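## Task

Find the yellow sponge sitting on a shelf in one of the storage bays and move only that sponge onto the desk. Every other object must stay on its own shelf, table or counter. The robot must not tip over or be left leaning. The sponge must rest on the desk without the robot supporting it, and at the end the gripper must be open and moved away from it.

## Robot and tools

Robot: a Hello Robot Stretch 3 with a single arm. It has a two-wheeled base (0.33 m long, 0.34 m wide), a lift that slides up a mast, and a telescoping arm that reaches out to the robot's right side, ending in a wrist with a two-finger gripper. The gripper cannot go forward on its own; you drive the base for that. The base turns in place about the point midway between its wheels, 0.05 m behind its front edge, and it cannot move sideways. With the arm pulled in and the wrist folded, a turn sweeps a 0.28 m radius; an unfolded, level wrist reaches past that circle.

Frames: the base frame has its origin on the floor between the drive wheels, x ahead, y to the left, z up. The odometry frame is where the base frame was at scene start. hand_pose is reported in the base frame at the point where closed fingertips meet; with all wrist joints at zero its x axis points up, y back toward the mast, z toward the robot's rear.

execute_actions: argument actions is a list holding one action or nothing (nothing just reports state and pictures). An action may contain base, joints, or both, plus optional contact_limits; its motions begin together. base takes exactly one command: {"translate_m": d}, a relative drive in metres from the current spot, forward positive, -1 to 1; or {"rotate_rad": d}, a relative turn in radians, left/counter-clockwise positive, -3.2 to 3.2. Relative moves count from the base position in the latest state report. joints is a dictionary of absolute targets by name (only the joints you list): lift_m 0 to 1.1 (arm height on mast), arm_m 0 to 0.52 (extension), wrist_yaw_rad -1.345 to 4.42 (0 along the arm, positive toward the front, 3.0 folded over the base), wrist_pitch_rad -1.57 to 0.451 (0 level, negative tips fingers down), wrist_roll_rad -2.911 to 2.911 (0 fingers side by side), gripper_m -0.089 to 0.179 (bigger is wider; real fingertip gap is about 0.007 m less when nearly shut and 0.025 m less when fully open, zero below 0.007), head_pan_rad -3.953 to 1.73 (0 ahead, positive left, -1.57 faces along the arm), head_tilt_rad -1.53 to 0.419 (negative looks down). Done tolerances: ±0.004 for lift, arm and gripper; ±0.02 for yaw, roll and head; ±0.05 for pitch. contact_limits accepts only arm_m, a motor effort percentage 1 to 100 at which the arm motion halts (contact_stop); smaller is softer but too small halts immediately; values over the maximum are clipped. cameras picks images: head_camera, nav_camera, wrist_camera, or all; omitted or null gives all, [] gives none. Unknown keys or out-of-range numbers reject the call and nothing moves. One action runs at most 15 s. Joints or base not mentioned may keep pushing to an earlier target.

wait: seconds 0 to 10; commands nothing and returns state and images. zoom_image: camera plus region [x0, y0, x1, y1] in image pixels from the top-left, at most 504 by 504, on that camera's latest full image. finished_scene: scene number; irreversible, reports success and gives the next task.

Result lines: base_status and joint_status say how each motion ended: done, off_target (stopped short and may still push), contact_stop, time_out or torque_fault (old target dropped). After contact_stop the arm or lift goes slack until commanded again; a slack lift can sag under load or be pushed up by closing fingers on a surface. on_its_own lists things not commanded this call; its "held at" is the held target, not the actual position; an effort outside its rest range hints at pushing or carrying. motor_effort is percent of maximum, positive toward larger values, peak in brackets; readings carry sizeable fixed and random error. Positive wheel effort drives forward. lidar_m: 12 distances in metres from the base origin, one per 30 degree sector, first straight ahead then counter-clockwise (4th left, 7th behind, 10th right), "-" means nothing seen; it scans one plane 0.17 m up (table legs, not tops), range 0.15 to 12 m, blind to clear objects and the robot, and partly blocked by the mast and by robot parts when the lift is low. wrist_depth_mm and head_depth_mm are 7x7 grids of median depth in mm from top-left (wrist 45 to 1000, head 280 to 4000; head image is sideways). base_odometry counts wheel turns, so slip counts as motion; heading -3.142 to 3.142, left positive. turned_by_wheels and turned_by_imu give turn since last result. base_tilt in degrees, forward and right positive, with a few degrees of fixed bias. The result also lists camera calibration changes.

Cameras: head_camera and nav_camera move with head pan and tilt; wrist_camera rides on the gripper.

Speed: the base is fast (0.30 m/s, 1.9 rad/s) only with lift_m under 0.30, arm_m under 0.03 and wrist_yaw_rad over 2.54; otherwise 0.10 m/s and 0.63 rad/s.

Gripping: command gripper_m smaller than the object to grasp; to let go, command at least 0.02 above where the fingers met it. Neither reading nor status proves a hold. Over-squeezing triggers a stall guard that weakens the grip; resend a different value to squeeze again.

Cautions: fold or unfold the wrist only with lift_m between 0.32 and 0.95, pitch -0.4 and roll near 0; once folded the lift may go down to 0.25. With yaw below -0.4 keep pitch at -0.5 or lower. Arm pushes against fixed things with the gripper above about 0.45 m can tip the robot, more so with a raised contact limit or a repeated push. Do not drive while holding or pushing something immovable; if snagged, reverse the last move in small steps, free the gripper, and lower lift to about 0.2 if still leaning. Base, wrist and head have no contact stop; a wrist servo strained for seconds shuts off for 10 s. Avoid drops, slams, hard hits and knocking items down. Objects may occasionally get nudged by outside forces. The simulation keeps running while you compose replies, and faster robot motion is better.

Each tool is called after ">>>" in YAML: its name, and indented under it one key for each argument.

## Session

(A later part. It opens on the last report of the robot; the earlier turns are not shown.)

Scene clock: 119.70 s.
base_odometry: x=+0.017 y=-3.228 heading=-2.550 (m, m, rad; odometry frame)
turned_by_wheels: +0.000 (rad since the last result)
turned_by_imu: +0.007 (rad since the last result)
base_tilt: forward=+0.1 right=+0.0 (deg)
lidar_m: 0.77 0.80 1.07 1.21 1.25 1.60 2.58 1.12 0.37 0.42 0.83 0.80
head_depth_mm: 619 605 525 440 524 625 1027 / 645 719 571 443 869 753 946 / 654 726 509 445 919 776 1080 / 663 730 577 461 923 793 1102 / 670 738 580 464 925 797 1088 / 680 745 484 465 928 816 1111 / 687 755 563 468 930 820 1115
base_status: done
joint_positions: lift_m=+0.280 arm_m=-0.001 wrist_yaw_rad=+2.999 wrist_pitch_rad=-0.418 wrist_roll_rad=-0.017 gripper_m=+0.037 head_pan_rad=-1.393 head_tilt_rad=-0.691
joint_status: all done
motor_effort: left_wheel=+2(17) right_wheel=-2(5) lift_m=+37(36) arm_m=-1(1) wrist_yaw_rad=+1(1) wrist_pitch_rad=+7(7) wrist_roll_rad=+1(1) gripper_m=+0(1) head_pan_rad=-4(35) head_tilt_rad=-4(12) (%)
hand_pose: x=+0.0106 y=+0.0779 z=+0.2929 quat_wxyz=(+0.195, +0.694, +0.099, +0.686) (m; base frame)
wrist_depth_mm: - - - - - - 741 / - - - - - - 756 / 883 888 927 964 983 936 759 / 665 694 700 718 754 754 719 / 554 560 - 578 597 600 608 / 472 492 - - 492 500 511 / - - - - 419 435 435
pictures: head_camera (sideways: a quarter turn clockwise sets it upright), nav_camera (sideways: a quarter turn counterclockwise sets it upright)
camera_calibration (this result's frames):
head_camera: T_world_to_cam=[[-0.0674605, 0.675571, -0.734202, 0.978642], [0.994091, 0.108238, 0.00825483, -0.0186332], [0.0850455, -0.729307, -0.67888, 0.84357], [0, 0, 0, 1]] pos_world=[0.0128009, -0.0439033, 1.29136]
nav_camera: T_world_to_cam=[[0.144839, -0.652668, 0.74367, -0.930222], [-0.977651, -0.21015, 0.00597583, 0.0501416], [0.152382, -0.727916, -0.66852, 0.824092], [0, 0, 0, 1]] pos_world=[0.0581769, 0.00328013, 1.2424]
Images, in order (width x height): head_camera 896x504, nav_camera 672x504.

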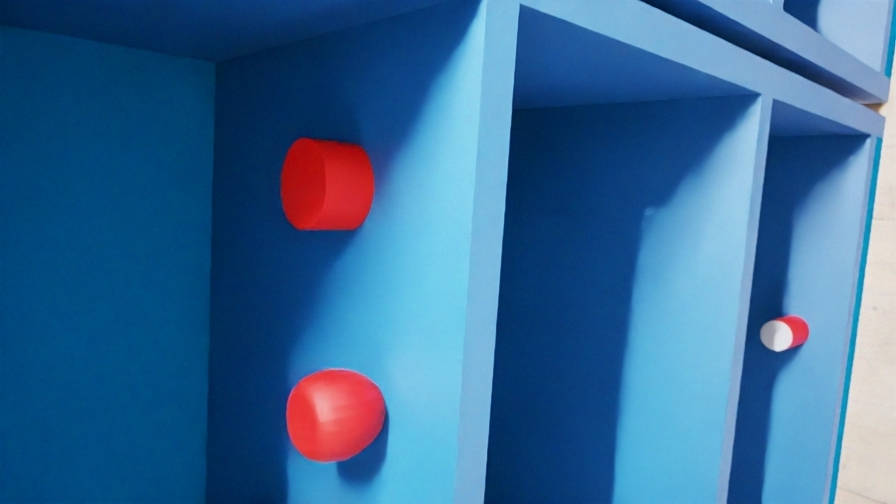

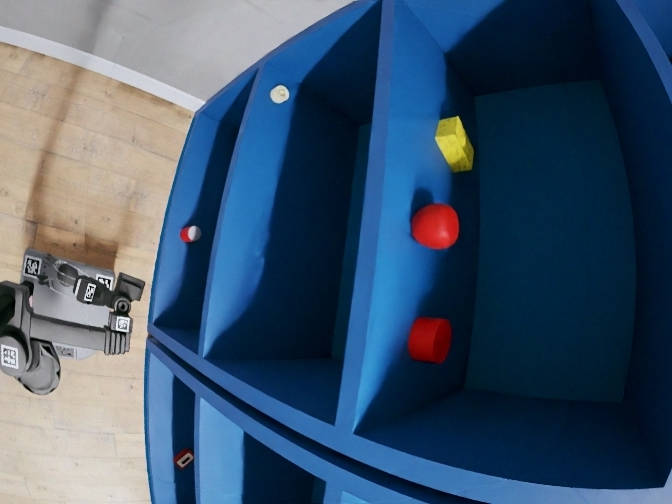

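>>> execute_actions:
  actions:
    - {"base":{"rotate_rad":0.07},"joints":{"lift_m":0.9,"wrist_pitch_rad":-0.4,"wrist_roll_rad":0}}
  cameras: []

>>> execute_actions:
  actions:
    - {"joints":{"wrist_yaw_rad":1.57,"gripper_m":0.17}}
  cameras: []

>>> execute_actions:
  actions:
    - {"joints":{"wrist_pitch_rad":-0.22,"lift_m":1.0},"base":{"translate_m":0.4}}
  cameras: []

>>> execute_actions:
  actions:
    - {"joints":{"wrist_yaw_rad":0}}
  cameras: ["wrist_camera","head_camera"]

Scene clock: 137.43 s.
base_odometry: x=+0.017 y=-3.228 heading=-2.480 (m, m, rad; odometry frame)
turned_by_wheels: +0.070 (rad since the last result)
turned_by_imu: +0.070 (rad since the last result)
base_tilt: forward=+0.1 right=+0.0 (deg)
lidar_m: 0.77 0.81 1.15 1.21 1.27 1.60 2.58 1.09 0.37 0.56 0.84 0.79
head_depth_mm: 633 697 566 441 647 - 936 / 646 718 526 442 918 - - / 659 727 529 445 942 - 1080 / 670 734 577 461 945 - 1095 / 686 752 555 463 925 818 1101 / 699 769 500 479 928 820 1132 / 710 784 585 484 929 841 1133
base_status: done
joint_positions: lift_m=+0.900 arm_m=-0.001 wrist_yaw_rad=+2.999 wrist_pitch_rad=-0.418 wrist_roll_rad=-0.007 gripper_m=+0.037 head_pan_rad=-1.393 head_tilt_rad=-0.692
joint_status: all done
motor_effort: left_wheel=-3(11) right_wheel=+3(7) lift_m=+49(49) arm_m=-1(1) wrist_yaw_rad=+1(0) wrist_pitch_rad=+7(7) wrist_roll_rad=+3(4) gripper_m=+1(0) head_pan_rad=-4(4) head_tilt_rad=-4(4) (%)
hand_pose: x=+0.0106 y=+0.0780 z=+0.9125 quat_wxyz=(+0.196, +0.698, +0.098, +0.682) (m; base frame)
wrist_depth_mm: - - - - - - 782 / - - - - - - 790 / - - - - - - 805 / - - - - - - 802 / - - - - - - 795 / - - - - - - 807 / - - - - - - 810
pictures: none
No camera images: the call's "cameras" was empty. Leave "cameras" out to get every camera's image.

Scene clock: 139.23 s.
base_odometry: x=+0.017 y=-3.228 heading=-2.480 (m, m, rad; odometry frame)
turned_by_wheels: +0.000 (rad since the last result)
turned_by_imu: +0.000 (rad since the last result)
base_tilt: forward=+0.0 right=+0.0 (deg)
lidar_m: 0.77 0.81 1.15 1.21 1.27 1.59 2.57 1.09 0.37 0.56 0.84 0.79
head_depth_mm: 633 699 568 441 644 - 1012 / 646 718 526 442 953 - 1034 / 659 725 529 445 919 790 - / 670 733 577 461 920 803 - / 683 749 555 464 923 - - / 697 767 499 481 929 827 1108 / 710 786 586 483 929 1177 1134
base_status: not commanded
joint_positions: lift_m=+0.900 arm_m=-0.001 wrist_yaw_rad=+1.572 wrist_pitch_rad=-0.418 wrist_roll_rad=-0.006 gripper_m=+0.170 head_pan_rad=-1.393 head_tilt_rad=-0.692
joint_status: all done
motor_effort: left_wheel=-3(3) right_wheel=+3(3) lift_m=+49(49) arm_m=-1(1) wrist_yaw_rad=-3(3) wrist_pitch_rad=+7(7) wrist_roll_rad=+3(3) gripper_m=+2(100) head_pan_rad=-5(4) head_tilt_rad=-4(3) (%)
hand_pose: x=+0.2031 y=-0.1440 z=+0.9125 quat_wxyz=(+0.594, +0.592, -0.383, +0.388) (m; base frame)
wrist_depth_mm: 657 633 619 618 594 441 305 / 709 681 690 666 642 579 265 / 769 765 736 736 696 657 643 / 881 858 831 818 772 735 705 / - 959 992 919 830 748 713 / - - - - 941 592 620 / - - - - 940 513 523
pictures: none
No camera images: the call's "cameras" was empty. Leave "cameras" out to get every camera's image.

Scene clock: 144.17 s.
base_odometry: x=-0.299 y=-3.473 heading=-2.480 (m, m, rad; odometry frame)
turned_by_wheels: +0.000 (rad since the last result)
turned_by_imu: +0.003 (rad since the last result)
base_tilt: forward=+0.0 right=+0.0 (deg)
lidar_m: 0.37 0.39 0.56 1.19 1.25 1.78 1.51 0.64 0.78 0.82 0.49 0.38
head_depth_mm: 649 715 568 - - - 1068 / 662 722 547 473 - - 1075 / 675 739 552 460 946 - 1094 / 687 754 576 476 961 - 1100 / 702 771 581 478 - - 1110 / 674 701 582 481 - - 1089 / 538 562 560 494 - 722 823
base_status: done
joint_positions: lift_m=+1.000 arm_m=-0.001 wrist_yaw_rad=+1.572 wrist_pitch_rad=-0.239 wrist_roll_rad=-0.006 gripper_m=+0.170 head_pan_rad=-1.393 head_tilt_rad=-0.692
joint_status: all done
motor_effort: left_wheel=-4(7) right_wheel=+3(7) lift_m=+48(51) arm_m=-1(1) wrist_yaw_rad=-2(3) wrist_pitch_rad=+8(9) wrist_roll_rad=+3(3) gripper_m=+0(0) head_pan_rad=-4(4) head_tilt_rad=-4(4) (%)
hand_pose: x=+0.2219 y=-0.1440 z=+1.0544 quat_wxyz=(+0.558, +0.555, -0.434, +0.439) (m; base frame)
wrist_depth_mm: 263 258 256 251 247 244 241 / 281 278 272 267 265 260 258 / 301 298 293 291 283 275 268 / 329 319 317 309 305 298 270 / 354 346 338 332 326 320 268 / 384 379 372 366 356 350 263 / 431 422 405 399 388 377 306
pictures: none
No camera images: the call's "cameras" was empty. Leave "cameras" out to get every camera's image.

Scene clock: 145.93 s.
base_odometry: x=-0.299 y=-3.473 heading=-2.480 (m, m, rad; odometry frame)
turned_by_wheels: +0.000 (rad since the last result)
turned_by_imu: +0.000 (rad since the last result)
base_tilt: forward=+0.0 right=+0.0 (deg)
lidar_m: 0.37 0.39 0.56 1.19 1.26 1.78 1.51 0.64 0.78 0.82 0.49 0.38
head_depth_mm: 650 714 618 - - - 1049 / 662 723 554 - - - 1067 / 676 738 553 474 916 792 1093 / 688 752 601 477 922 813 1101 / 702 771 580 480 925 816 1123 / 675 699 583 498 848 837 1066 / 539 562 559 501 671 763 830
base_status: not commanded
joint_positions: lift_m=+1.000 arm_m=-0.001 wrist_yaw_rad=+0.002 wrist_pitch_rad=-0.239 wrist_roll_rad=-0.006 gripper_m=+0.170 head_pan_rad=-1.393 head_tilt_rad=-0.692
joint_status: all done
motor_effort: left_wheel=-4(4) right_wheel=+3(3) lift_m=+48(49) arm_m=-1(1) wrist_yaw_rad=-3(4) wrist_pitch_rad=+8(8) wrist_roll_rad=+3(3) gripper_m=+1(1) head_pan_rad=-3(4) head_tilt_rad=-4(4) (%)
hand_pose: x=-0.0210 y=-0.3874 z=+1.0544 quat_wxyz=(+0.705, +0.086, -0.699, -0.084) (m; base frame)
wrist_depth_mm: 360 503 518 518 502 497 483 / 364 508 555 546 534 523 521 / 368 484 574 555 552 551 529 / 336 362 374 324 391 404 384 / 268 287 275 285 289 277 212 / 223 216 219 223 225 227 231 / 184 180 182 182 186 188 191
pictures: head_camera (sideways: a quarter turn clockwise sets it upright), wrist_camera
camera_calibration (this result's frames):
head_camera: T_world_to_cam=[[-0.067535, 0.675986, -0.733813, 0.978135], [0.994092, 0.108233, 0.00821501, -0.0185814], [0.0849763, -0.728923, -0.679302, 0.844119], [0, 0, 0, 1]] pos_world=[0.0127999, -0.0438973, 1.29133]
wrist_camera: T_world_to_cam=[[-0.997985, 0.0194303, 0.0604068, -0.0847871], [-0.0470593, 0.411968, -0.909982, 1.14622], [-0.0425669, -0.910991, -0.410224, 0.249234], [0, 0, 0, 1]] pos_world=[-0.0200668, -0.243509, 1.1504]
Images, in order (width x height): head_camera 896x504, wrist_camera 644x364.

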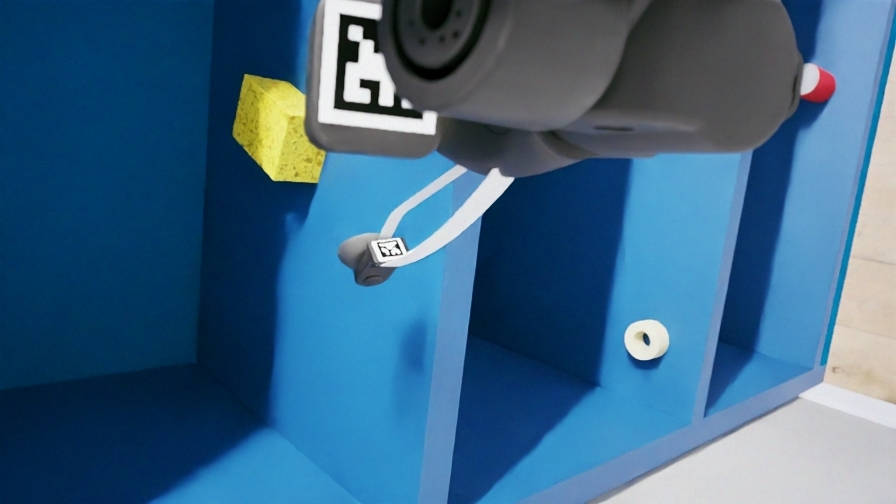

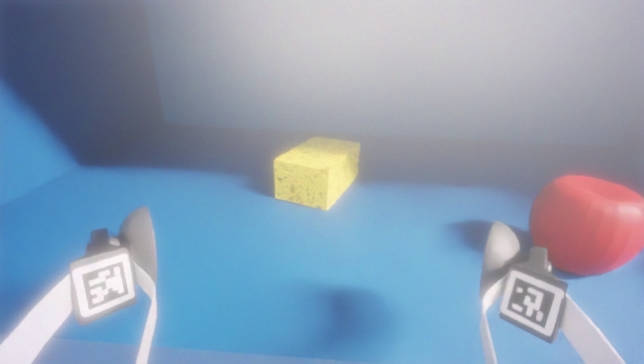

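>>> execute_actions:
  actions:
    - {"joints":{"lift_m":0.955,"gripper_m":0.13}}
  cameras: []

>>> execute_actions:
  actions:
    - {"joints":{"arm_m":0.17},"contact_limits":{"arm_m":15}}
  cameras: ["wrist_camera"]

Scene clock: 155.10 s.
base_odometry: x=-0.299 y=-3.473 heading=-2.480 (m, m, rad; odometry frame)
turned_by_wheels: +0.000 (rad since the last result)
turned_by_imu: +0.001 (rad since the last result)
base_tilt: forward=+0.0 right=+0.0 (deg)
lidar_m: 0.37 0.39 0.56 1.19 1.25 1.78 1.51 0.64 0.78 0.82 0.49 0.38
head_depth_mm: 651 716 568 487 - - 1046 / 662 723 548 - - - 1048 / 674 737 551 475 907 792 1091 / 688 755 577 478 921 813 1100 / 702 770 579 479 924 815 1124 / 674 701 583 499 847 837 1066 / 539 562 560 501 673 763 831
base_status: not commanded
joint_positions: lift_m=+0.955 arm_m=-0.001 wrist_yaw_rad=+0.001 wrist_pitch_rad=-0.226 wrist_roll_rad=-0.006 gripper_m=+0.130 head_pan_rad=-1.393 head_tilt_rad=-0.692
joint_status: all done
motor_effort: left_wheel=-4(4) right_wheel=+3(3) lift_m=+33(43) arm_m=-1(1) wrist_yaw_rad=-1(2) wrist_pitch_rad=+2(8) wrist_roll_rad=+3(3) gripper_m=+1(100) head_pan_rad=-4(4) head_tilt_rad=-4(4) (%)
hand_pose: x=-0.0213 y=-0.3885 z=+1.0130 quat_wxyz=(+0.705, +0.081, -0.700, -0.080) (m; base frame)
wrist_depth_mm: 359 504 520 507 497 500 492 / 362 497 556 542 532 530 522 / 351 425 445 318 476 495 514 / 269 276 279 289 297 304 201 / 201 214 206 211 214 221 210 / 165 - 162 166 167 177 172 / 334 461 166 162 160 158 153
pictures: none
No camera images: the call's "cameras" was empty. Leave "cameras" out to get every camera's image.

Scene clock: 157.60 s.
base_odometry: x=-0.299 y=-3.473 heading=-2.480 (m, m, rad; odometry frame)
turned_by_wheels: +0.000 (rad since the last result)
turned_by_imu: +0.000 (rad since the last result)
base_tilt: forward=+0.0 right=+0.0 (deg)
lidar_m: 0.37 0.39 0.56 1.19 1.25 1.78 1.50 0.64 0.78 0.82 0.49 0.38
head_depth_mm: 649 716 - 438 911 769 1067 / 662 732 - - 915 774 1076 / 675 740 553 459 918 792 1096 / 689 753 577 476 922 815 1103 / 701 771 579 479 923 814 1124 / 675 701 582 498 850 835 1066 / 539 563 559 501 673 763 833
base_status: not commanded
joint_positions: lift_m=+0.955 arm_m=+0.170 wrist_yaw_rad=-0.001 wrist_pitch_rad=-0.225 wrist_roll_rad=-0.006 gripper_m=+0.130 head_pan_rad=-1.393 head_tilt_rad=-0.692
joint_status: all done
motor_effort: left_wheel=-5(4) right_wheel=+3(3) lift_m=+33(34) arm_m=+5(9) wrist_yaw_rad=+3(0) wrist_pitch_rad=+2(2) wrist_roll_rad=+3(3) gripper_m=+0(0) head_pan_rad=-4(4) head_tilt_rad=-4(4) (%)
contact_limits: arm_m 15 (drawing in: default 24, maximum 39; extending or still: default 33, maximum 54)
hand_pose: x=-0.0218 y=-0.5590 z=+1.0133 quat_wxyz=(+0.705, +0.079, -0.700, -0.080) (m; base frame)
wrist_depth_mm: 355 366 363 356 351 347 341 / 355 397 386 382 375 370 364 / 345 409 401 399 394 391 389 / 271 274 280 179 278 306 310 / 201 213 151 140 213 219 221 / 159 - 157 147 167 177 172 / - 133 134 136 138 134 141
pictures: wrist_camera
camera_calibration (this result's frames):
wrist_camera: T_world_to_cam=[[-0.997916, 0.0234609, 0.0601099, -0.0771921], [-0.0457842, 0.398987, -0.915813, 1.1782], [-0.0454688, -0.916656, -0.397082, 0.0595406], [0, 0, 0, 1]] pos_world=[-0.0203808, -0.413699, 1.1073]
Images, in order (width x height): wrist_camera 644x364.

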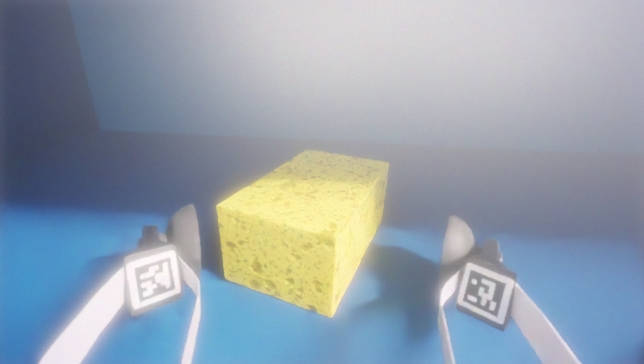

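>>> execute_actions:
  actions:
    - {"joints":{"wrist_yaw_rad":-0.3,"gripper_m":0.15},"base":{"translate_m":0.08}}
  cameras: ["wrist_camera"]

Scene clock: 165.30 s.
base_odometry: x=-0.362 y=-3.523 heading=-2.480 (m, m, rad; odometry frame)
turned_by_wheels: +0.000 (rad since the last result)
turned_by_imu: +0.001 (rad since the last result)
base_tilt: forward=+0.1 right=+0.0 (deg)
lidar_m: 0.29 0.31 0.44 1.19 1.24 1.77 1.59 0.71 0.85 0.80 0.39 0.30
head_depth_mm: 652 718 - - 913 768 1051 / 665 730 - - 915 788 1074 / 678 744 572 475 915 793 1096 / 691 759 576 477 922 804 1102 / 664 697 579 495 875 815 1103 / 498 524 536 498 653 767 879 / 397 414 440 503 575 613 644
base_status: done
joint_positions: lift_m=+0.955 arm_m=+0.170 wrist_yaw_rad=-0.301 wrist_pitch_rad=-0.226 wrist_roll_rad=-0.006 gripper_m=+0.150 head_pan_rad=-1.393 head_tilt_rad=-0.692
joint_status: all done
motor_effort: left_wheel=-5(7) right_wheel=+4(9) lift_m=+34(35) arm_m=+3(5) wrist_yaw_rad=+2(11) wrist_pitch_rad=+2(2) wrist_roll_rad=+3(3) gripper_m=-1(89) head_pan_rad=-5(4) head_tilt_rad=-3(4) (%)
hand_pose: x=-0.0940 y=-0.5480 z=+1.0132 quat_wxyz=(+0.685, -0.026, -0.704, -0.185) (m; base frame)
wrist_depth_mm: 314 329 353 370 399 436 463 / 331 347 369 401 428 469 480 / 346 367 388 411 449 481 474 / 270 274 283 179 277 301 308 / 199 213 205 168 201 228 220 / 165 - 161 165 167 - 172 / - 133 134 135 137 135 140
pictures: wrist_camera
camera_calibration (this result's frames):
wrist_camera: T_world_to_cam=[[-0.946377, 0.317421, 0.0601199, 0.0164013], [0.074404, 0.39524, -0.91556, 1.17933], [-0.31438, -0.861991, -0.397663, 0.0715122], [0, 0, 0, 1]] pos_world=[-0.0497432, -0.409683, 1.1072]
Images, in order (width x height): wrist_camera 644x364.

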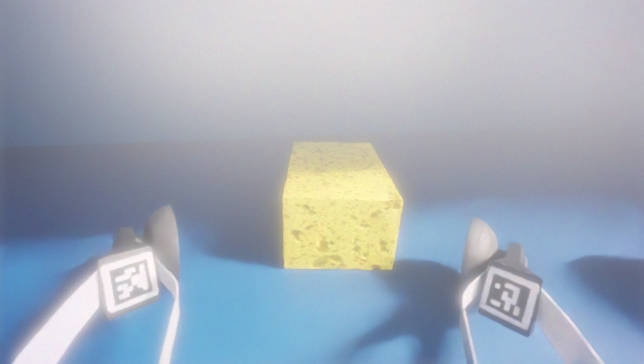

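>>> execute_actions:
  actions:
    - {"joints":{"arm_m":0.24},"base":{"translate_m":-0.03}}
  cameras: ["wrist_camera"]

>>> execute_actions:
  actions:
    - {"joints":{"gripper_m":0.03}}
  cameras: []

>>> execute_actions:
  actions:
    - {"joints":{"lift_m":0.985}}
  cameras: ["wrist_camera"]

Scene clock: 174.30 s.
base_odometry: x=-0.338 y=-3.504 heading=-2.480 (m, m, rad; odometry frame)
turned_by_wheels: +0.000 (rad since the last result)
turned_by_imu: +0.001 (rad since the last result)
base_tilt: forward=+0.0 right=+0.0 (deg)
lidar_m: 0.32 0.34 0.48 1.19 1.25 1.78 1.56 0.68 0.85 0.82 0.44 0.33
head_depth_mm: 651 - - 441 910 770 1053 / 664 730 - 455 914 789 1077 / 676 741 574 474 918 791 1097 / 689 756 576 476 920 815 1105 / 692 749 580 480 900 835 1107 / 564 594 561 499 708 812 975 / 450 470 491 501 609 679 714
base_status: done
joint_positions: lift_m=+0.955 arm_m=+0.240 wrist_yaw_rad=-0.302 wrist_pitch_rad=-0.226 wrist_roll_rad=-0.006 gripper_m=+0.150 head_pan_rad=-1.393 head_tilt_rad=-0.692
joint_status: all done
motor_effort: left_wheel=-4(11) right_wheel=+3(3) lift_m=+35(34) arm_m=+4(6) wrist_yaw_rad=+4(4) wrist_pitch_rad=+2(2) wrist_roll_rad=+3(3) gripper_m=+0(0) head_pan_rad=-4(4) head_tilt_rad=-4(4) (%)
hand_pose: x=-0.0942 y=-0.6178 z=+1.0131 quat_wxyz=(+0.685, -0.026, -0.704, -0.185) (m; base frame)
wrist_depth_mm: 259 273 289 309 330 358 383 / 273 286 308 328 355 383 420 / 288 308 328 355 377 409 438 / 269 273 279 178 297 302 308 / 199 213 195 129 201 228 221 / 165 - 149 101 111 - 172 / - 132 95 93 96 135 141
pictures: wrist_camera
camera_calibration (this result's frames):
wrist_camera: T_world_to_cam=[[-0.946043, 0.318413, 0.0601348, 0.0389608], [0.0749377, 0.395528, -0.915392, 1.2069], [-0.315258, -0.861493, -0.398047, 0.0118535], [0, 0, 0, 1]] pos_world=[-0.0498467, -0.479555, 1.10716]
Images, in order (width x height): wrist_camera 644x364.

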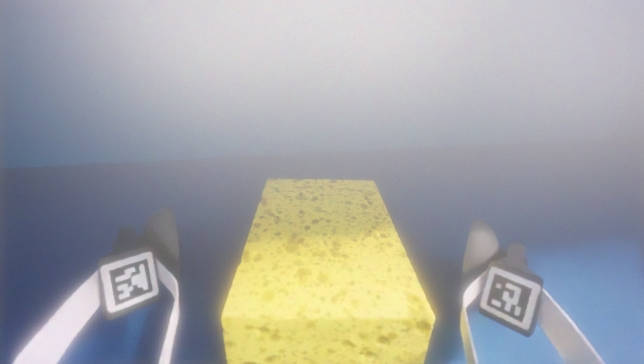

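Scene clock: 176.00 s.
base_odometry: x=-0.338 y=-3.504 heading=-2.481 (m, m, rad; odometry frame)
turned_by_wheels: +0.000 (rad since the last result)
turned_by_imu: +0.000 (rad since the last result)
base_tilt: forward=+0.1 right=+0.0 (deg)
lidar_m: 0.32 0.34 0.48 1.19 1.25 1.77 1.55 0.68 0.85 0.82 0.44 0.33
head_depth_mm: 652 - - 441 910 771 1051 / 664 733 - 455 916 788 1082 / 676 741 574 474 916 790 1092 / 690 758 576 476 921 812 1104 / 690 750 579 479 899 831 1109 / 565 595 562 498 709 813 973 / 451 470 492 501 609 679 715
base_status: not commanded
joint_positions: lift_m=+0.955 arm_m=+0.240 wrist_yaw_rad=-0.307 wrist_pitch_rad=-0.221 wrist_roll_rad=-0.006 gripper_m=+0.032 head_pan_rad=-1.393 head_tilt_rad=-0.692
joint_status: all done
motor_effort: left_wheel=-5(6) right_wheel=+5(5) lift_m=+35(35) arm_m=+4(5) wrist_yaw_rad=+10(9) wrist_pitch_rad=+0(2) wrist_roll_rad=+3(3) gripper_m=-36(100) head_pan_rad=-5(5) head_tilt_rad=-4(4) (%)
hand_pose: x=-0.0954 y=-0.6179 z=+1.0143 quat_wxyz=(+0.685, -0.029, -0.704, -0.185) (m; base frame)
wrist_depth_mm: 261 271 290 309 332 354 389 / 271 290 306 331 358 383 423 / 289 306 327 353 379 410 449 / 272 278 286 180 300 304 314 / 202 204 137 131 208 219 224 / 159 164 101 102 103 172 174 / 132 134 96 92 95 140 142
pictures: none
No camera images: the call's "cameras" was empty. Leave "cameras" out to get every camera's image.

Scene clock: 177.07 s.
base_odometry: x=-0.338 y=-3.504 heading=-2.481 (m, m, rad; odometry frame)
turned_by_wheels: +0.000 (rad since the last result)
turned_by_imu: +0.000 (rad since the last result)
base_tilt: forward=+0.1 right=+0.0 (deg)
lidar_m: 0.32 0.34 0.48 1.19 1.25 1.77 1.56 0.68 0.85 0.82 0.44 0.33
head_depth_mm: 645 - - 454 911 768 1052 / 665 - - 457 913 788 1076 / 677 739 572 474 915 793 1096 / 688 756 577 477 921 810 1105 / 691 749 580 479 901 830 1107 / 565 596 562 498 707 811 980 / 451 470 492 500 608 680 714
base_status: not commanded
joint_positions: lift_m=+0.985 arm_m=+0.240 wrist_yaw_rad=-0.302 wrist_pitch_rad=-0.237 wrist_roll_rad=-0.006 gripper_m=+0.035 head_pan_rad=-1.393 head_tilt_rad=-0.692
joint_status: all done
motor_effort: left_wheel=-5(6) right_wheel=+4(5) lift_m=+49(50) arm_m=+4(4) wrist_yaw_rad=+2(8) wrist_pitch_rad=+7(7) wrist_roll_rad=+3(3) gripper_m=-32(36) head_pan_rad=-4(4) head_tilt_rad=-4(4) (%)
hand_pose: x=-0.0939 y=-0.6170 z=+1.0400 quat_wxyz=(+0.684, -0.022, -0.704, -0.189) (m; base frame)
wrist_depth_mm: 260 273 290 307 331 356 386 / 273 290 306 329 351 387 419 / 291 307 331 352 385 416 449 / 301 317 337 346 358 362 372 / 242 246 137 131 262 263 271 / 194 197 102 103 103 208 210 / 161 164 93 92 97 169 172
pictures: wrist_camera
camera_calibration (this result's frames):
wrist_camera: T_world_to_cam=[[-0.946378, 0.317375, 0.0603537, 0.0365537], [0.0777358, 0.405038, -0.910989, 1.23275], [-0.313571, -0.857448, -0.40799, 0.0363187], [0, 0, 0, 1]] pos_world=[-0.0498468, -0.479771, 1.13563]
Images, in order (width x height): wrist_camera 644x364.

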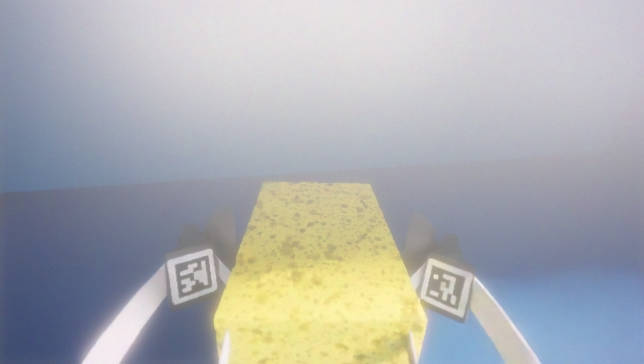

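>>> execute_actions:
  actions:
    - {"joints":{"lift_m":1.03,"wrist_yaw_rad":0}}
  cameras: []

>>> execute_actions:
  actions:
    - {"joints":{"arm_m":0},"base":{"translate_m":-0.08}}
  cameras: []

>>> execute_actions:
  actions:
    - {"joints":{"wrist_yaw_rad":1.4}}
  cameras: ["wrist_camera"]

>>> execute_actions:
  actions:
    - {"base":{"translate_m":-1.0},"joints":{"head_pan_rad":-3.1,"head_tilt_rad":-0.5}}
  cameras: []

>>> execute_actions:
  actions:
    - {"base":{"translate_m":-1.0}}
  cameras: ["nav_camera"]

Scene clock: 191.77 s.
base_odometry: x=-0.338 y=-3.504 heading=-2.480 (m, m, rad; odometry frame)
turned_by_wheels: +0.000 (rad since the last result)
turned_by_imu: +0.001 (rad since the last result)
base_tilt: forward=+0.0 right=+0.0 (deg)
lidar_m: 0.32 0.34 0.48 1.19 1.25 1.77 1.56 0.68 0.85 0.82 0.44 0.33
head_depth_mm: - - 566 454 910 767 1049 / 639 - 547 456 914 788 1079 / 676 727 574 474 915 793 1099 / 690 756 575 476 918 812 1102 / 691 749 579 479 900 833 1107 / 564 595 561 498 708 811 974 / 450 470 491 500 608 679 716
base_status: not commanded
joint_positions: lift_m=+1.030 arm_m=+0.240 wrist_yaw_rad=-0.002 wrist_pitch_rad=-0.238 wrist_roll_rad=-0.006 gripper_m=+0.053 head_pan_rad=-1.393 head_tilt_rad=-0.692
joint_status: all done
on_its_own: gripper_m is held at +0.051, not at your +0.030, by its stall guard, which is not easing now
motor_effort: left_wheel=-4(5) right_wheel=+4(4) lift_m=+49(53) arm_m=+3(4) wrist_yaw_rad=+3(3) wrist_pitch_rad=+7(7) wrist_roll_rad=+3(3) gripper_m=-23(24) head_pan_rad=-4(4) head_tilt_rad=-4(4) (%)
hand_pose: x=-0.0220 y=-0.6280 z=+1.0848 quat_wxyz=(+0.704, +0.084, -0.700, -0.085) (m; base frame)
wrist_depth_mm: 295 305 303 298 293 290 285 / 298 328 321 320 311 306 304 / 303 348 344 344 335 329 324 / 302 372 371 353 356 355 347 / 292 322 137 131 345 342 349 / 253 258 104 102 104 271 272 / 209 212 93 92 97 223 225
pictures: none
No camera images: the call's "cameras" was empty. Leave "cameras" out to get every camera's image.

Scene clock: 194.77 s.
base_odometry: x=-0.275 y=-3.455 heading=-2.481 (m, m, rad; odometry frame)
turned_by_wheels: +0.000 (rad since the last result)
turned_by_imu: +0.000 (rad since the last result)
base_tilt: forward=+0.1 right=+0.1 (deg)
lidar_m: 0.40 0.42 0.60 1.19 1.25 1.78 1.48 0.61 0.73 0.82 0.51 0.41
head_depth_mm: 650 720 - - - - 1069 / 660 733 - - - 747 1072 / 674 736 598 458 913 791 1094 / 688 753 577 477 921 813 1103 / 700 768 580 479 923 815 1123 / 703 740 582 498 879 837 1107 / 594 619 585 501 712 811 904
base_status: done
joint_positions: lift_m=+1.030 arm_m=+0.000 wrist_yaw_rad=-0.001 wrist_pitch_rad=-0.238 wrist_roll_rad=-0.006 gripper_m=+0.053 head_pan_rad=-1.393 head_tilt_rad=-0.692
joint_status: all done
on_its_own: gripper_m is held at +0.051, not at your +0.030, by its stall guard, which is not easing now
motor_effort: left_wheel=-3(10) right_wheel=+3(4) lift_m=+49(49) arm_m=-4(3) wrist_yaw_rad=+0(2) wrist_pitch_rad=+7(7) wrist_roll_rad=+3(3) gripper_m=-23(23) head_pan_rad=-4(4) head_tilt_rad=-3(4) (%)
hand_pose: x=-0.0217 y=-0.3886 z=+1.0847 quat_wxyz=(+0.704, +0.084, -0.700, -0.084) (m; base frame)
wrist_depth_mm: 385 518 509 502 500 494 480 / 390 536 544 538 523 525 521 / 393 553 589 568 566 571 539 / 383 435 445 458 466 472 490 / 323 331 137 131 341 249 334 / 255 256 104 103 103 242 262 / 211 213 94 92 97 224 224
pictures: none
No camera images: the call's "cameras" was empty. Leave "cameras" out to get every camera's image.

Scene clock: 196.47 s.
base_odometry: x=-0.275 y=-3.455 heading=-2.481 (m, m, rad; odometry frame)
turned_by_wheels: +0.000 (rad since the last result)
turned_by_imu: +0.000 (rad since the last result)
base_tilt: forward=+0.0 right=+0.0 (deg)
lidar_m: 0.40 0.42 0.60 1.19 1.25 1.78 1.48 0.61 0.73 0.82 0.51 0.41
head_depth_mm: 649 714 - - - 744 1068 / 660 721 594 457 - 755 1070 / 675 736 574 459 - 774 1096 / 686 751 577 476 - 1169 1103 / 701 768 606 - - 1173 1119 / 700 741 636 - - 940 1106 / 593 617 587 - - 827 903
base_status: not commanded
joint_positions: lift_m=+1.030 arm_m=+0.000 wrist_yaw_rad=+1.398 wrist_pitch_rad=-0.238 wrist_roll_rad=-0.006 gripper_m=+0.053 head_pan_rad=-1.393 head_tilt_rad=-0.692
joint_status: all done
on_its_own: gripper_m is held at +0.051, not at your +0.030, by its stall guard, which is not easing now
motor_effort: left_wheel=-3(3) right_wheel=+3(3) lift_m=+49(49) arm_m=-3(4) wrist_yaw_rad=+2(4) wrist_pitch_rad=+7(7) wrist_roll_rad=+3(3) gripper_m=-23(23) head_pan_rad=-4(4) head_tilt_rad=-4(4) (%)
hand_pose: x=+0.2183 y=-0.1872 z=+1.0847 quat_wxyz=(+0.593, +0.515, -0.481, +0.389) (m; base frame)
wrist_depth_mm: 257 263 271 282 289 291 259 / 276 277 289 300 305 291 276 / 291 298 311 319 335 299 299 / 312 321 331 329 360 318 322 / 336 342 137 131 377 332 339 / 366 373 104 102 103 294 276 / 390 411 93 92 97 404 229
pictures: wrist_camera
camera_calibration (this result's frames):
wrist_camera: T_world_to_cam=[[-0.192935, -0.979374, 0.0600251, -0.213995], [-0.412408, 0.0254308, -0.910644, 1.11077], [0.890335, -0.20045, -0.408808, 0.382067], [0, 0, 0, 1]] pos_world=[0.0766346, -0.161243, 1.18055]
Images, in order (width x height): wrist_camera 644x364.

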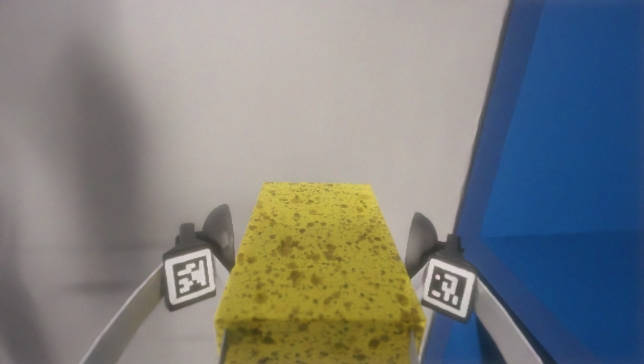

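Scene clock: 207.43 s.
base_odometry: x=+0.514 y=-2.841 heading=-2.481 (m, m, rad; odometry frame)
turned_by_wheels: +0.000 (rad since the last result)
turned_by_imu: -0.004 (rad since the last result)
base_tilt: forward=+0.0 right=+0.0 (deg)
lidar_m: 1.40 1.47 1.27 1.24 1.12 1.22 1.75 0.54 0.63 0.78 0.56 0.52
head_depth_mm: 1962 1996 - - - - 1159 / 1973 2000 - - - - 1161 / 1988 2122 - - - - 1168 / 2008 2105 2470 - - - 1167 / 2008 2128 2415 2659 - - 1175 / 2022 2200 2508 2688 - - 1177 / 2036 2255 2521 2724 - - 850
base_status: done
joint_positions: lift_m=+1.030 arm_m=+0.000 wrist_yaw_rad=+1.398 wrist_pitch_rad=-0.238 wrist_roll_rad=-0.006 gripper_m=+0.053 head_pan_rad=-3.093 head_tilt_rad=-0.507
joint_status: all done
on_its_own: gripper_m is held at +0.051, not at your +0.030, by its stall guard, which is not easing now
motor_effort: left_wheel=-2(11) right_wheel=+2(4) lift_m=+49(49) arm_m=-4(3) wrist_yaw_rad=+2(3) wrist_pitch_rad=+7(7) wrist_roll_rad=+3(3) gripper_m=-22(23) head_pan_rad=-4(49) head_tilt_rad=+4(20) (%)
hand_pose: x=+0.2184 y=-0.1872 z=+1.0847 quat_wxyz=(+0.593, +0.515, -0.481, +0.389) (m; base frame)
wrist_depth_mm: - - - - 377 306 318 / - - - - 383 334 346 / - - - - 383 356 373 / - - - - 383 386 404 / - - 137 131 362 349 353 / - - 103 102 104 274 275 / - - 94 92 97 243 226
pictures: none
No camera images: the call's "cameras" was empty. Leave "cameras" out to get every camera's image.

Scene clock: 218.40 s.
base_odometry: x=+1.304 y=-2.227 heading=-2.481 (m, m, rad; odometry frame)
turned_by_wheels: +0.000 (rad since the last result)
turned_by_imu: -0.004 (rad since the last result)
base_tilt: forward=+0.1 right=+0.0 (deg)
lidar_m: 1.44 1.75 0.90 0.86 1.30 0.79 0.90 0.97 2.02 1.85 0.73 0.61
head_depth_mm: 1122 1232 - - - - 1153 / 1131 1234 - - - - 1165 / 1134 1245 - - - - 1164 / 1144 1254 998 - - - 1172 / 1141 1264 1006 761 - - 1175 / 1152 1272 1018 768 - - 1174 / 1154 1275 1026 774 - - 1179
base_status: done
joint_positions: lift_m=+1.030 arm_m=+0.000 wrist_yaw_rad=+1.398 wrist_pitch_rad=-0.238 wrist_roll_rad=-0.006 gripper_m=+0.053 head_pan_rad=-3.093 head_tilt_rad=-0.507
joint_status: not commanded
on_its_own: gripper_m is held at +0.051, not at your +0.030, by its stall guard, which is not easing now
motor_effort: left_wheel=-1(11) right_wheel=+2(3) lift_m=+49(49) arm_m=-3(3) wrist_yaw_rad=+2(2) wrist_pitch_rad=+7(7) wrist_roll_rad=+3(3) gripper_m=-23(24) head_pan_rad=-4(3) head_tilt_rad=+3(4) (%)
hand_pose: x=+0.2184 y=-0.1872 z=+1.0847 quat_wxyz=(+0.593, +0.515, -0.481, +0.389) (m; base frame)
wrist_depth_mm: - - - - 412 433 444 / - - - - 443 463 483 / - - - - 476 491 524 / - - - 505 516 536 581 / - - 137 131 543 590 - / - - 103 103 103 654 - / - - 93 92 97 730 -
pictures: nav_camera (sideways: a quarter turn counterclockwise sets it upright)
camera_calibration (this result's frames):
nav_camera: T_world_to_cam=[[-0.518777, -0.0524986, 0.853296, -1.06909], [-0.0809671, 0.996643, 0.0120925, 0.0367064], [-0.851067, -0.0628156, -0.521286, 0.638674], [0, 0, 0, 1]] pos_world=[-0.00809088, -0.05259, 1.24474]
Images, in order (width x height): nav_camera 672x504.

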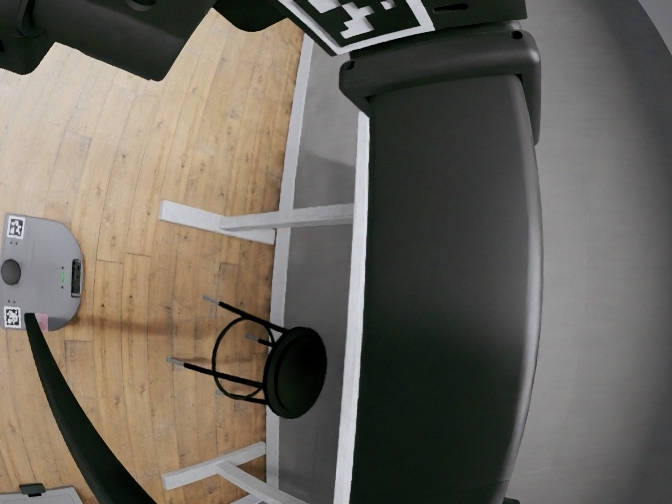

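>>> execute_actions:
  actions:
    - {"base":{"rotate_rad":-1.6},"joints":{"head_pan_rad":-1.57,"head_tilt_rad":-0.8}}
  cameras: []

>>> execute_actions:
  actions:
    - {"joints":{"wrist_yaw_rad":0,"arm_m":0.45,"lift_m":0.85}}
  cameras: ["head_camera","wrist_camera"]

Scene clock: 229.27 s.
base_odometry: x=+1.304 y=-2.227 heading=+2.203 (m, m, rad; odometry frame)
turned_by_wheels: -1.600 (rad since the last result)
turned_by_imu: -1.572 (rad since the last result)
base_tilt: forward=+0.0 right=-0.1 (deg)
lidar_m: 2.01 0.75 0.61 1.44 1.79 0.90 0.86 1.30 0.79 0.90 0.97 1.96
head_depth_mm: 1076 - - 1643 1459 1264 1110 / 1018 - - - 1403 1263 1110 / 1022 - - - 1394 1270 1114 / 1030 754 1626 1804 - 1268 1121 / 1040 725 1624 1798 - 1261 1118 / 1043 730 1562 - - 1277 1119 / 1052 734 - - - 1281 1125
base_status: done
joint_positions: lift_m=+1.030 arm_m=+0.000 wrist_yaw_rad=+1.399 wrist_pitch_rad=-0.238 wrist_roll_rad=-0.006 gripper_m=+0.053 head_pan_rad=-1.577 head_tilt_rad=-0.790
joint_status: all done
on_its_own: gripper_m is held at +0.051, not at your +0.030, by its stall guard, which is not easing now
motor_effort: left_wheel=+4(10) right_wheel=-3(7) lift_m=+49(48) arm_m=-4(4) wrist_yaw_rad=+2(2) wrist_pitch_rad=+7(7) wrist_roll_rad=+3(3) gripper_m=-24(23) head_pan_rad=+4(52) head_tilt_rad=-4(26) (%)
hand_pose: x=+0.2184 y=-0.1871 z=+1.0847 quat_wxyz=(+0.593, +0.515, -0.481, +0.389) (m; base frame)
wrist_depth_mm: - - - - - - - / - - - - - - - / - - - - - - - / - - - - - - - / - - 137 131 - - 448 / - - 104 102 103 - - / - - 93 93 97 - -
pictures: none
No camera images: the call's "cameras" was empty. Leave "cameras" out to get every camera's image.

Scene clock: 236.83 s.
base_odometry: x=+1.304 y=-2.227 heading=+2.202 (m, m, rad; odometry frame)
turned_by_wheels: +0.000 (rad since the last result)
turned_by_imu: +0.062 (rad since the last result)
base_tilt: forward=+0.1 right=+0.0 (deg)
lidar_m: 1.74 0.72 0.61 1.46 1.70 0.89 0.86 1.30 0.79 0.90 0.97 2.09
head_depth_mm: 991 735 - - 1422 1256 1106 / 1062 - 1121 1641 1424 1257 1111 / 1109 656 1584 1691 1465 1262 1122 / 1077 659 1630 1737 1465 1267 1119 / 1021 716 1637 1736 1468 1265 1114 / 1025 721 1144 1655 1468 1270 1119 / 1032 724 1652 1750 1483 1284 1125
base_status: not commanded
joint_positions: lift_m=+0.897 arm_m=+0.450 wrist_yaw_rad=-0.001 wrist_pitch_rad=-0.155 wrist_roll_rad=-0.004 gripper_m=+0.056 head_pan_rad=-1.575 head_tilt_rad=-0.795
joint_status: lift_m contact_stop (moved -0.132 of -0.180); the others done
on_its_own: gripper_m is held at +0.055, not at your +0.030, by its stall guard, which is not easing now; lift_m is slack since a contact_stop, until your next command for it (your +0.850 is given up); wrist_pitch_rad is at rest, and its effort (-26) is outside its rest range (-20 to +32)
motor_effort: left_wheel=+2(55) right_wheel=-1(6) lift_m=+38(48) arm_m=+0(23) wrist_yaw_rad=+1(13) wrist_pitch_rad=-26(100) wrist_roll_rad=+2(25) gripper_m=-23(26) head_pan_rad=+2(4) head_tilt_rad=-2(5) (%)
hand_pose: x=-0.0216 y=-0.8444 z=+0.9726 quat_wxyz=(+0.707, +0.055, -0.703, -0.055) (m; base frame)
wrist_depth_mm: 633 632 615 604 585 571 562 / 668 655 647 646 626 613 583 / 717 554 558 584 638 622 620 / 297 307 310 319 328 337 346 / 207 210 139 127 147 229 230 / 160 169 96 97 98 171 172 / 133 130 86 85 86 136 138
pictures: head_camera (sideways: a quarter turn clockwise sets it upright), wrist_camera
camera_calibration (this result's frames):
head_camera: T_world_to_cam=[[0.0562363, 0.749243, -0.659903, 0.881063], [0.997261, -0.0739548, 0.00101845, -0.00923097], [-0.0480399, -0.658153, -0.75135, 0.938633], [0, 0, 0, 1]] pos_world=[0.00474985, -0.0430496, 1.28667]
wrist_camera: T_world_to_cam=[[-0.998053, 0.0274339, 0.0560118, -0.0605836], [-0.0436438, 0.334356, -0.941436, 1.22515], [-0.0445551, -0.942048, -0.332507, -0.302466], [0, 0, 0, 1]] pos_world=[-0.0204716, -0.692913, 1.05623]
Images, in order (width x height): head_camera 896x504, wrist_camera 644x364.

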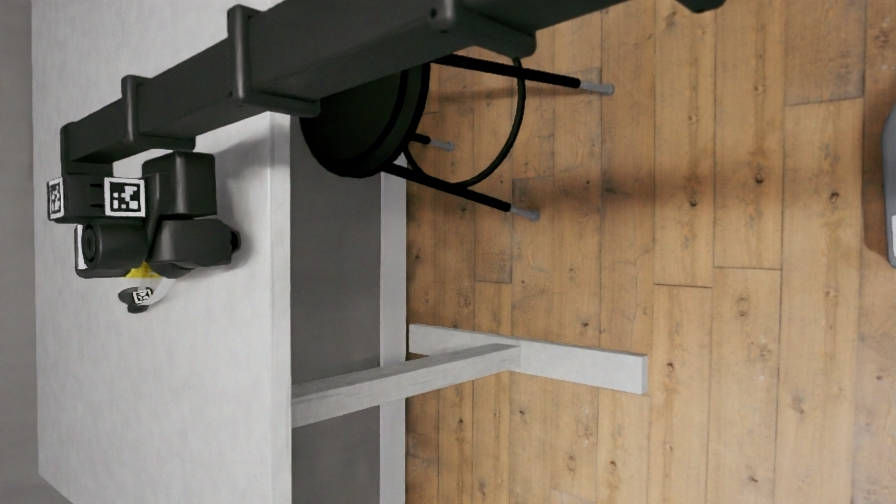

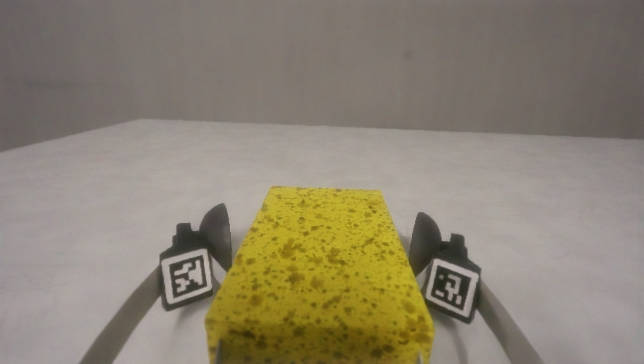

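The desk is higher this time. The sponge is resting well onto it, so I'll release.

>>> execute_actions:
  actions:
    - {"joints":{"gripper_m":0.15,"lift_m":0.915,"wrist_pitch_rad":-0.22}}
  cameras: []

>>> execute_actions:
  actions:
    - {"joints":{"lift_m":1.02}}
  cameras: []

>>> execute_actions:
  actions:
    - {"joints":{"arm_m":0}}
  cameras: ["head_camera","wrist_camera"]

Scene clock: 245.80 s.
base_odometry: x=+1.304 y=-2.227 heading=+2.203 (m, m, rad; odometry frame)
turned_by_wheels: +0.000 (rad since the last result)
turned_by_imu: +0.001 (rad since the last result)
base_tilt: forward=+0.0 right=+0.0 (deg)
lidar_m: 1.73 0.71 0.61 1.46 1.71 0.89 0.86 1.30 0.79 0.90 0.97 2.10
head_depth_mm: 988 766 - 1133 1459 1260 1108 / 1105 - 1120 1635 1426 1261 1114 / 1113 657 1586 1683 1453 1260 1119 / 1117 658 1636 1739 1466 1270 1114 / 1016 714 1636 1738 1472 1265 1116 / 1026 719 1138 1660 1455 1275 1118 / 1029 723 1641 1758 1468 1276 1121
base_status: not commanded
joint_positions: lift_m=+0.915 arm_m=+0.450 wrist_yaw_rad=+0.005 wrist_pitch_rad=-0.222 wrist_roll_rad=-0.004 gripper_m=+0.150 head_pan_rad=-1.575 head_tilt_rad=-0.795
joint_status: all done
motor_effort: left_wheel=+4(4) right_wheel=-4(5) lift_m=+47(46) arm_m=+0(0) wrist_yaw_rad=-6(6) wrist_pitch_rad=+1(20) wrist_roll_rad=+2(2) gripper_m=+3(100) head_pan_rad=+3(2) head_tilt_rad=-2(2) (%)
hand_pose: x=-0.0203 y=-0.8396 z=+0.9735 quat_wxyz=(+0.705, +0.081, -0.701, -0.077) (m; base frame)
wrist_depth_mm: 642 628 606 592 591 577 553 / 663 666 636 627 625 596 593 / 423 434 446 461 470 500 511 / 274 275 281 287 297 300 309 / 201 214 196 129 203 224 220 / 165 - 110 101 112 - 171 / - 133 87 86 87 136 140
pictures: none
No camera images: the call's "cameras" was empty. Leave "cameras" out to get every camera's image.

Scene clock: 247.60 s.
base_odometry: x=+1.304 y=-2.227 heading=+2.203 (m, m, rad; odometry frame)
turned_by_wheels: +0.000 (rad since the last result)
turned_by_imu: +0.000 (rad since the last result)
base_tilt: forward=+0.1 right=+0.0 (deg)
lidar_m: 1.74 0.72 0.60 1.46 1.71 0.89 0.87 1.30 0.79 0.90 0.97 2.09
head_depth_mm: 885 704 1114 1305 1447 1252 1106 / 993 706 1119 1635 1426 1262 1110 / 922 709 1572 1690 1463 1265 1125 / 881 706 1634 1735 1469 1266 1119 / 960 716 1638 1732 1464 1270 1114 / 1027 721 1142 1656 1465 1271 1122 / 1031 726 1648 1756 1477 1271 1124
base_status: not commanded
joint_positions: lift_m=+1.020 arm_m=+0.450 wrist_yaw_rad=+0.002 wrist_pitch_rad=-0.236 wrist_roll_rad=-0.004 gripper_m=+0.150 head_pan_rad=-1.575 head_tilt_rad=-0.795
joint_status: all done
motor_effort: left_wheel=+4(4) right_wheel=-3(5) lift_m=+49(49) arm_m=+1(0) wrist_yaw_rad=-3(6) wrist_pitch_rad=+6(6) wrist_roll_rad=+2(2) gripper_m=+1(3) head_pan_rad=+2(3) head_tilt_rad=-2(2) (%)
hand_pose: x=-0.0210 y=-0.8385 z=+1.0752 quat_wxyz=(+0.704, +0.084, -0.700, -0.083) (m; base frame)
wrist_depth_mm: 625 620 606 593 578 563 558 / 678 657 657 628 619 596 602 / 738 697 691 661 654 651 645 / 760 503 516 525 536 552 569 / 373 391 384 386 389 417 402 / 301 - 299 304 309 - 315 / 244 245 250 201 254 250 260
pictures: none
No camera images: the call's "cameras" was empty. Leave "cameras" out to get every camera's image.

Scene clock: 252.10 s.
base_odometry: x=+1.304 y=-2.227 heading=+2.203 (m, m, rad; odometry frame)
turned_by_wheels: +0.000 (rad since the last result)
turned_by_imu: +0.001 (rad since the last result)
base_tilt: forward=+0.0 right=+0.0 (deg)
lidar_m: 1.74 0.72 0.60 1.46 1.70 0.89 0.86 1.30 0.79 0.90 0.97 2.10
head_depth_mm: 1051 - - - - 1231 1113 / 997 772 - - - 1262 1110 / 1002 811 - - - 1266 1123 / 1010 707 - 1676 1465 1271 1117 / 1018 718 1653 1739 1462 1268 1115 / 1025 721 1152 1653 1466 1276 1119 / 1036 725 1654 1749 1474 1275 1120
base_status: not commanded
joint_positions: lift_m=+1.020 arm_m=+0.000 wrist_yaw_rad=+0.001 wrist_pitch_rad=-0.237 wrist_roll_rad=-0.004 gripper_m=+0.150 head_pan_rad=-1.575 head_tilt_rad=-0.795
joint_status: all done
motor_effort: left_wheel=+3(4) right_wheel=-3(3) lift_m=+49(48) arm_m=-4(4) wrist_yaw_rad=-1(2) wrist_pitch_rad=+6(7) wrist_roll_rad=+2(2) gripper_m=+1(2) head_pan_rad=+3(2) head_tilt_rad=-2(2) (%)
hand_pose: x=-0.0213 y=-0.3887 z=+1.0750 quat_wxyz=(+0.704, +0.084, -0.701, -0.083) (m; base frame)
wrist_depth_mm: - - - - 969 937 921 / - - - - - - - / - - 795 837 858 901 896 / - 504 526 531 545 552 567 / - 417 399 407 397 424 412 / - - - - 870 - - / - - - - 752 - -
pictures: head_camera (sideways: a quarter turn clockwise sets it upright), wrist_camera
camera_calibration (this result's frames):
head_camera: T_world_to_cam=[[0.0562363, 0.749243, -0.659903, 0.881063], [0.997261, -0.0739549, 0.00101845, -0.00923097], [-0.04804, -0.658153, -0.75135, 0.938633], [0, 0, 0, 1]] pos_world=[0.00474985, -0.0430496, 1.28667]
wrist_camera: T_world_to_cam=[[-0.99808, 0.0215824, 0.0580563, -0.0829963], [-0.0441462, 0.40958, -0.911206, 1.16599], [-0.0434447, -0.912019, -0.40784, 0.25351], [0, 0, 0, 1]] pos_world=[-0.0203492, -0.244569, 1.17067]
Images, in order (width x height): head_camera 896x504, wrist_camera 644x364.

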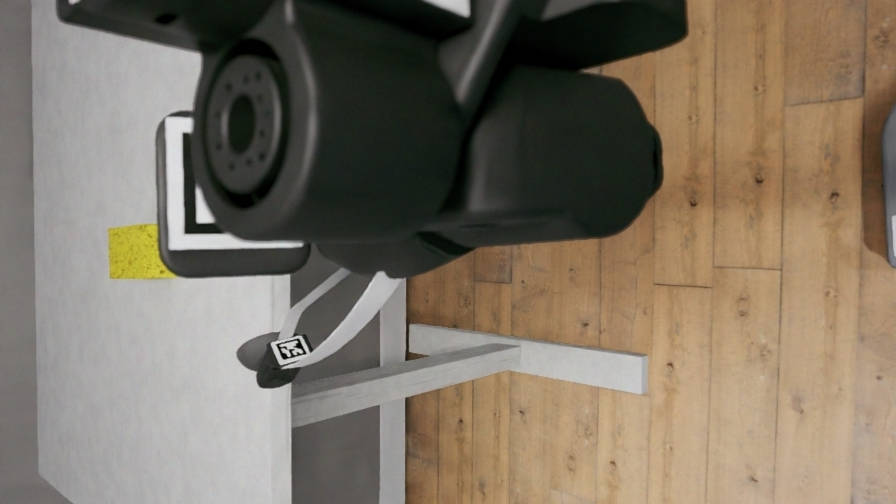

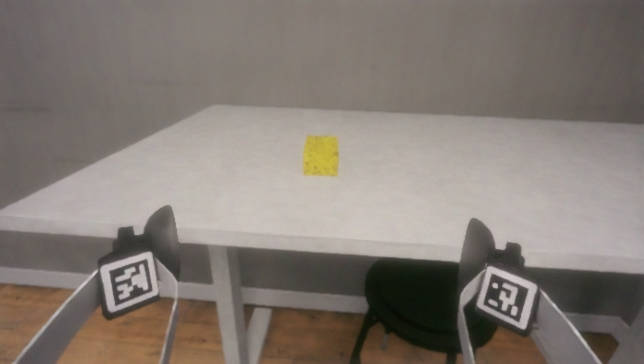

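>>> finished_scene:
  scene: 2

The scene is finished: the task was done.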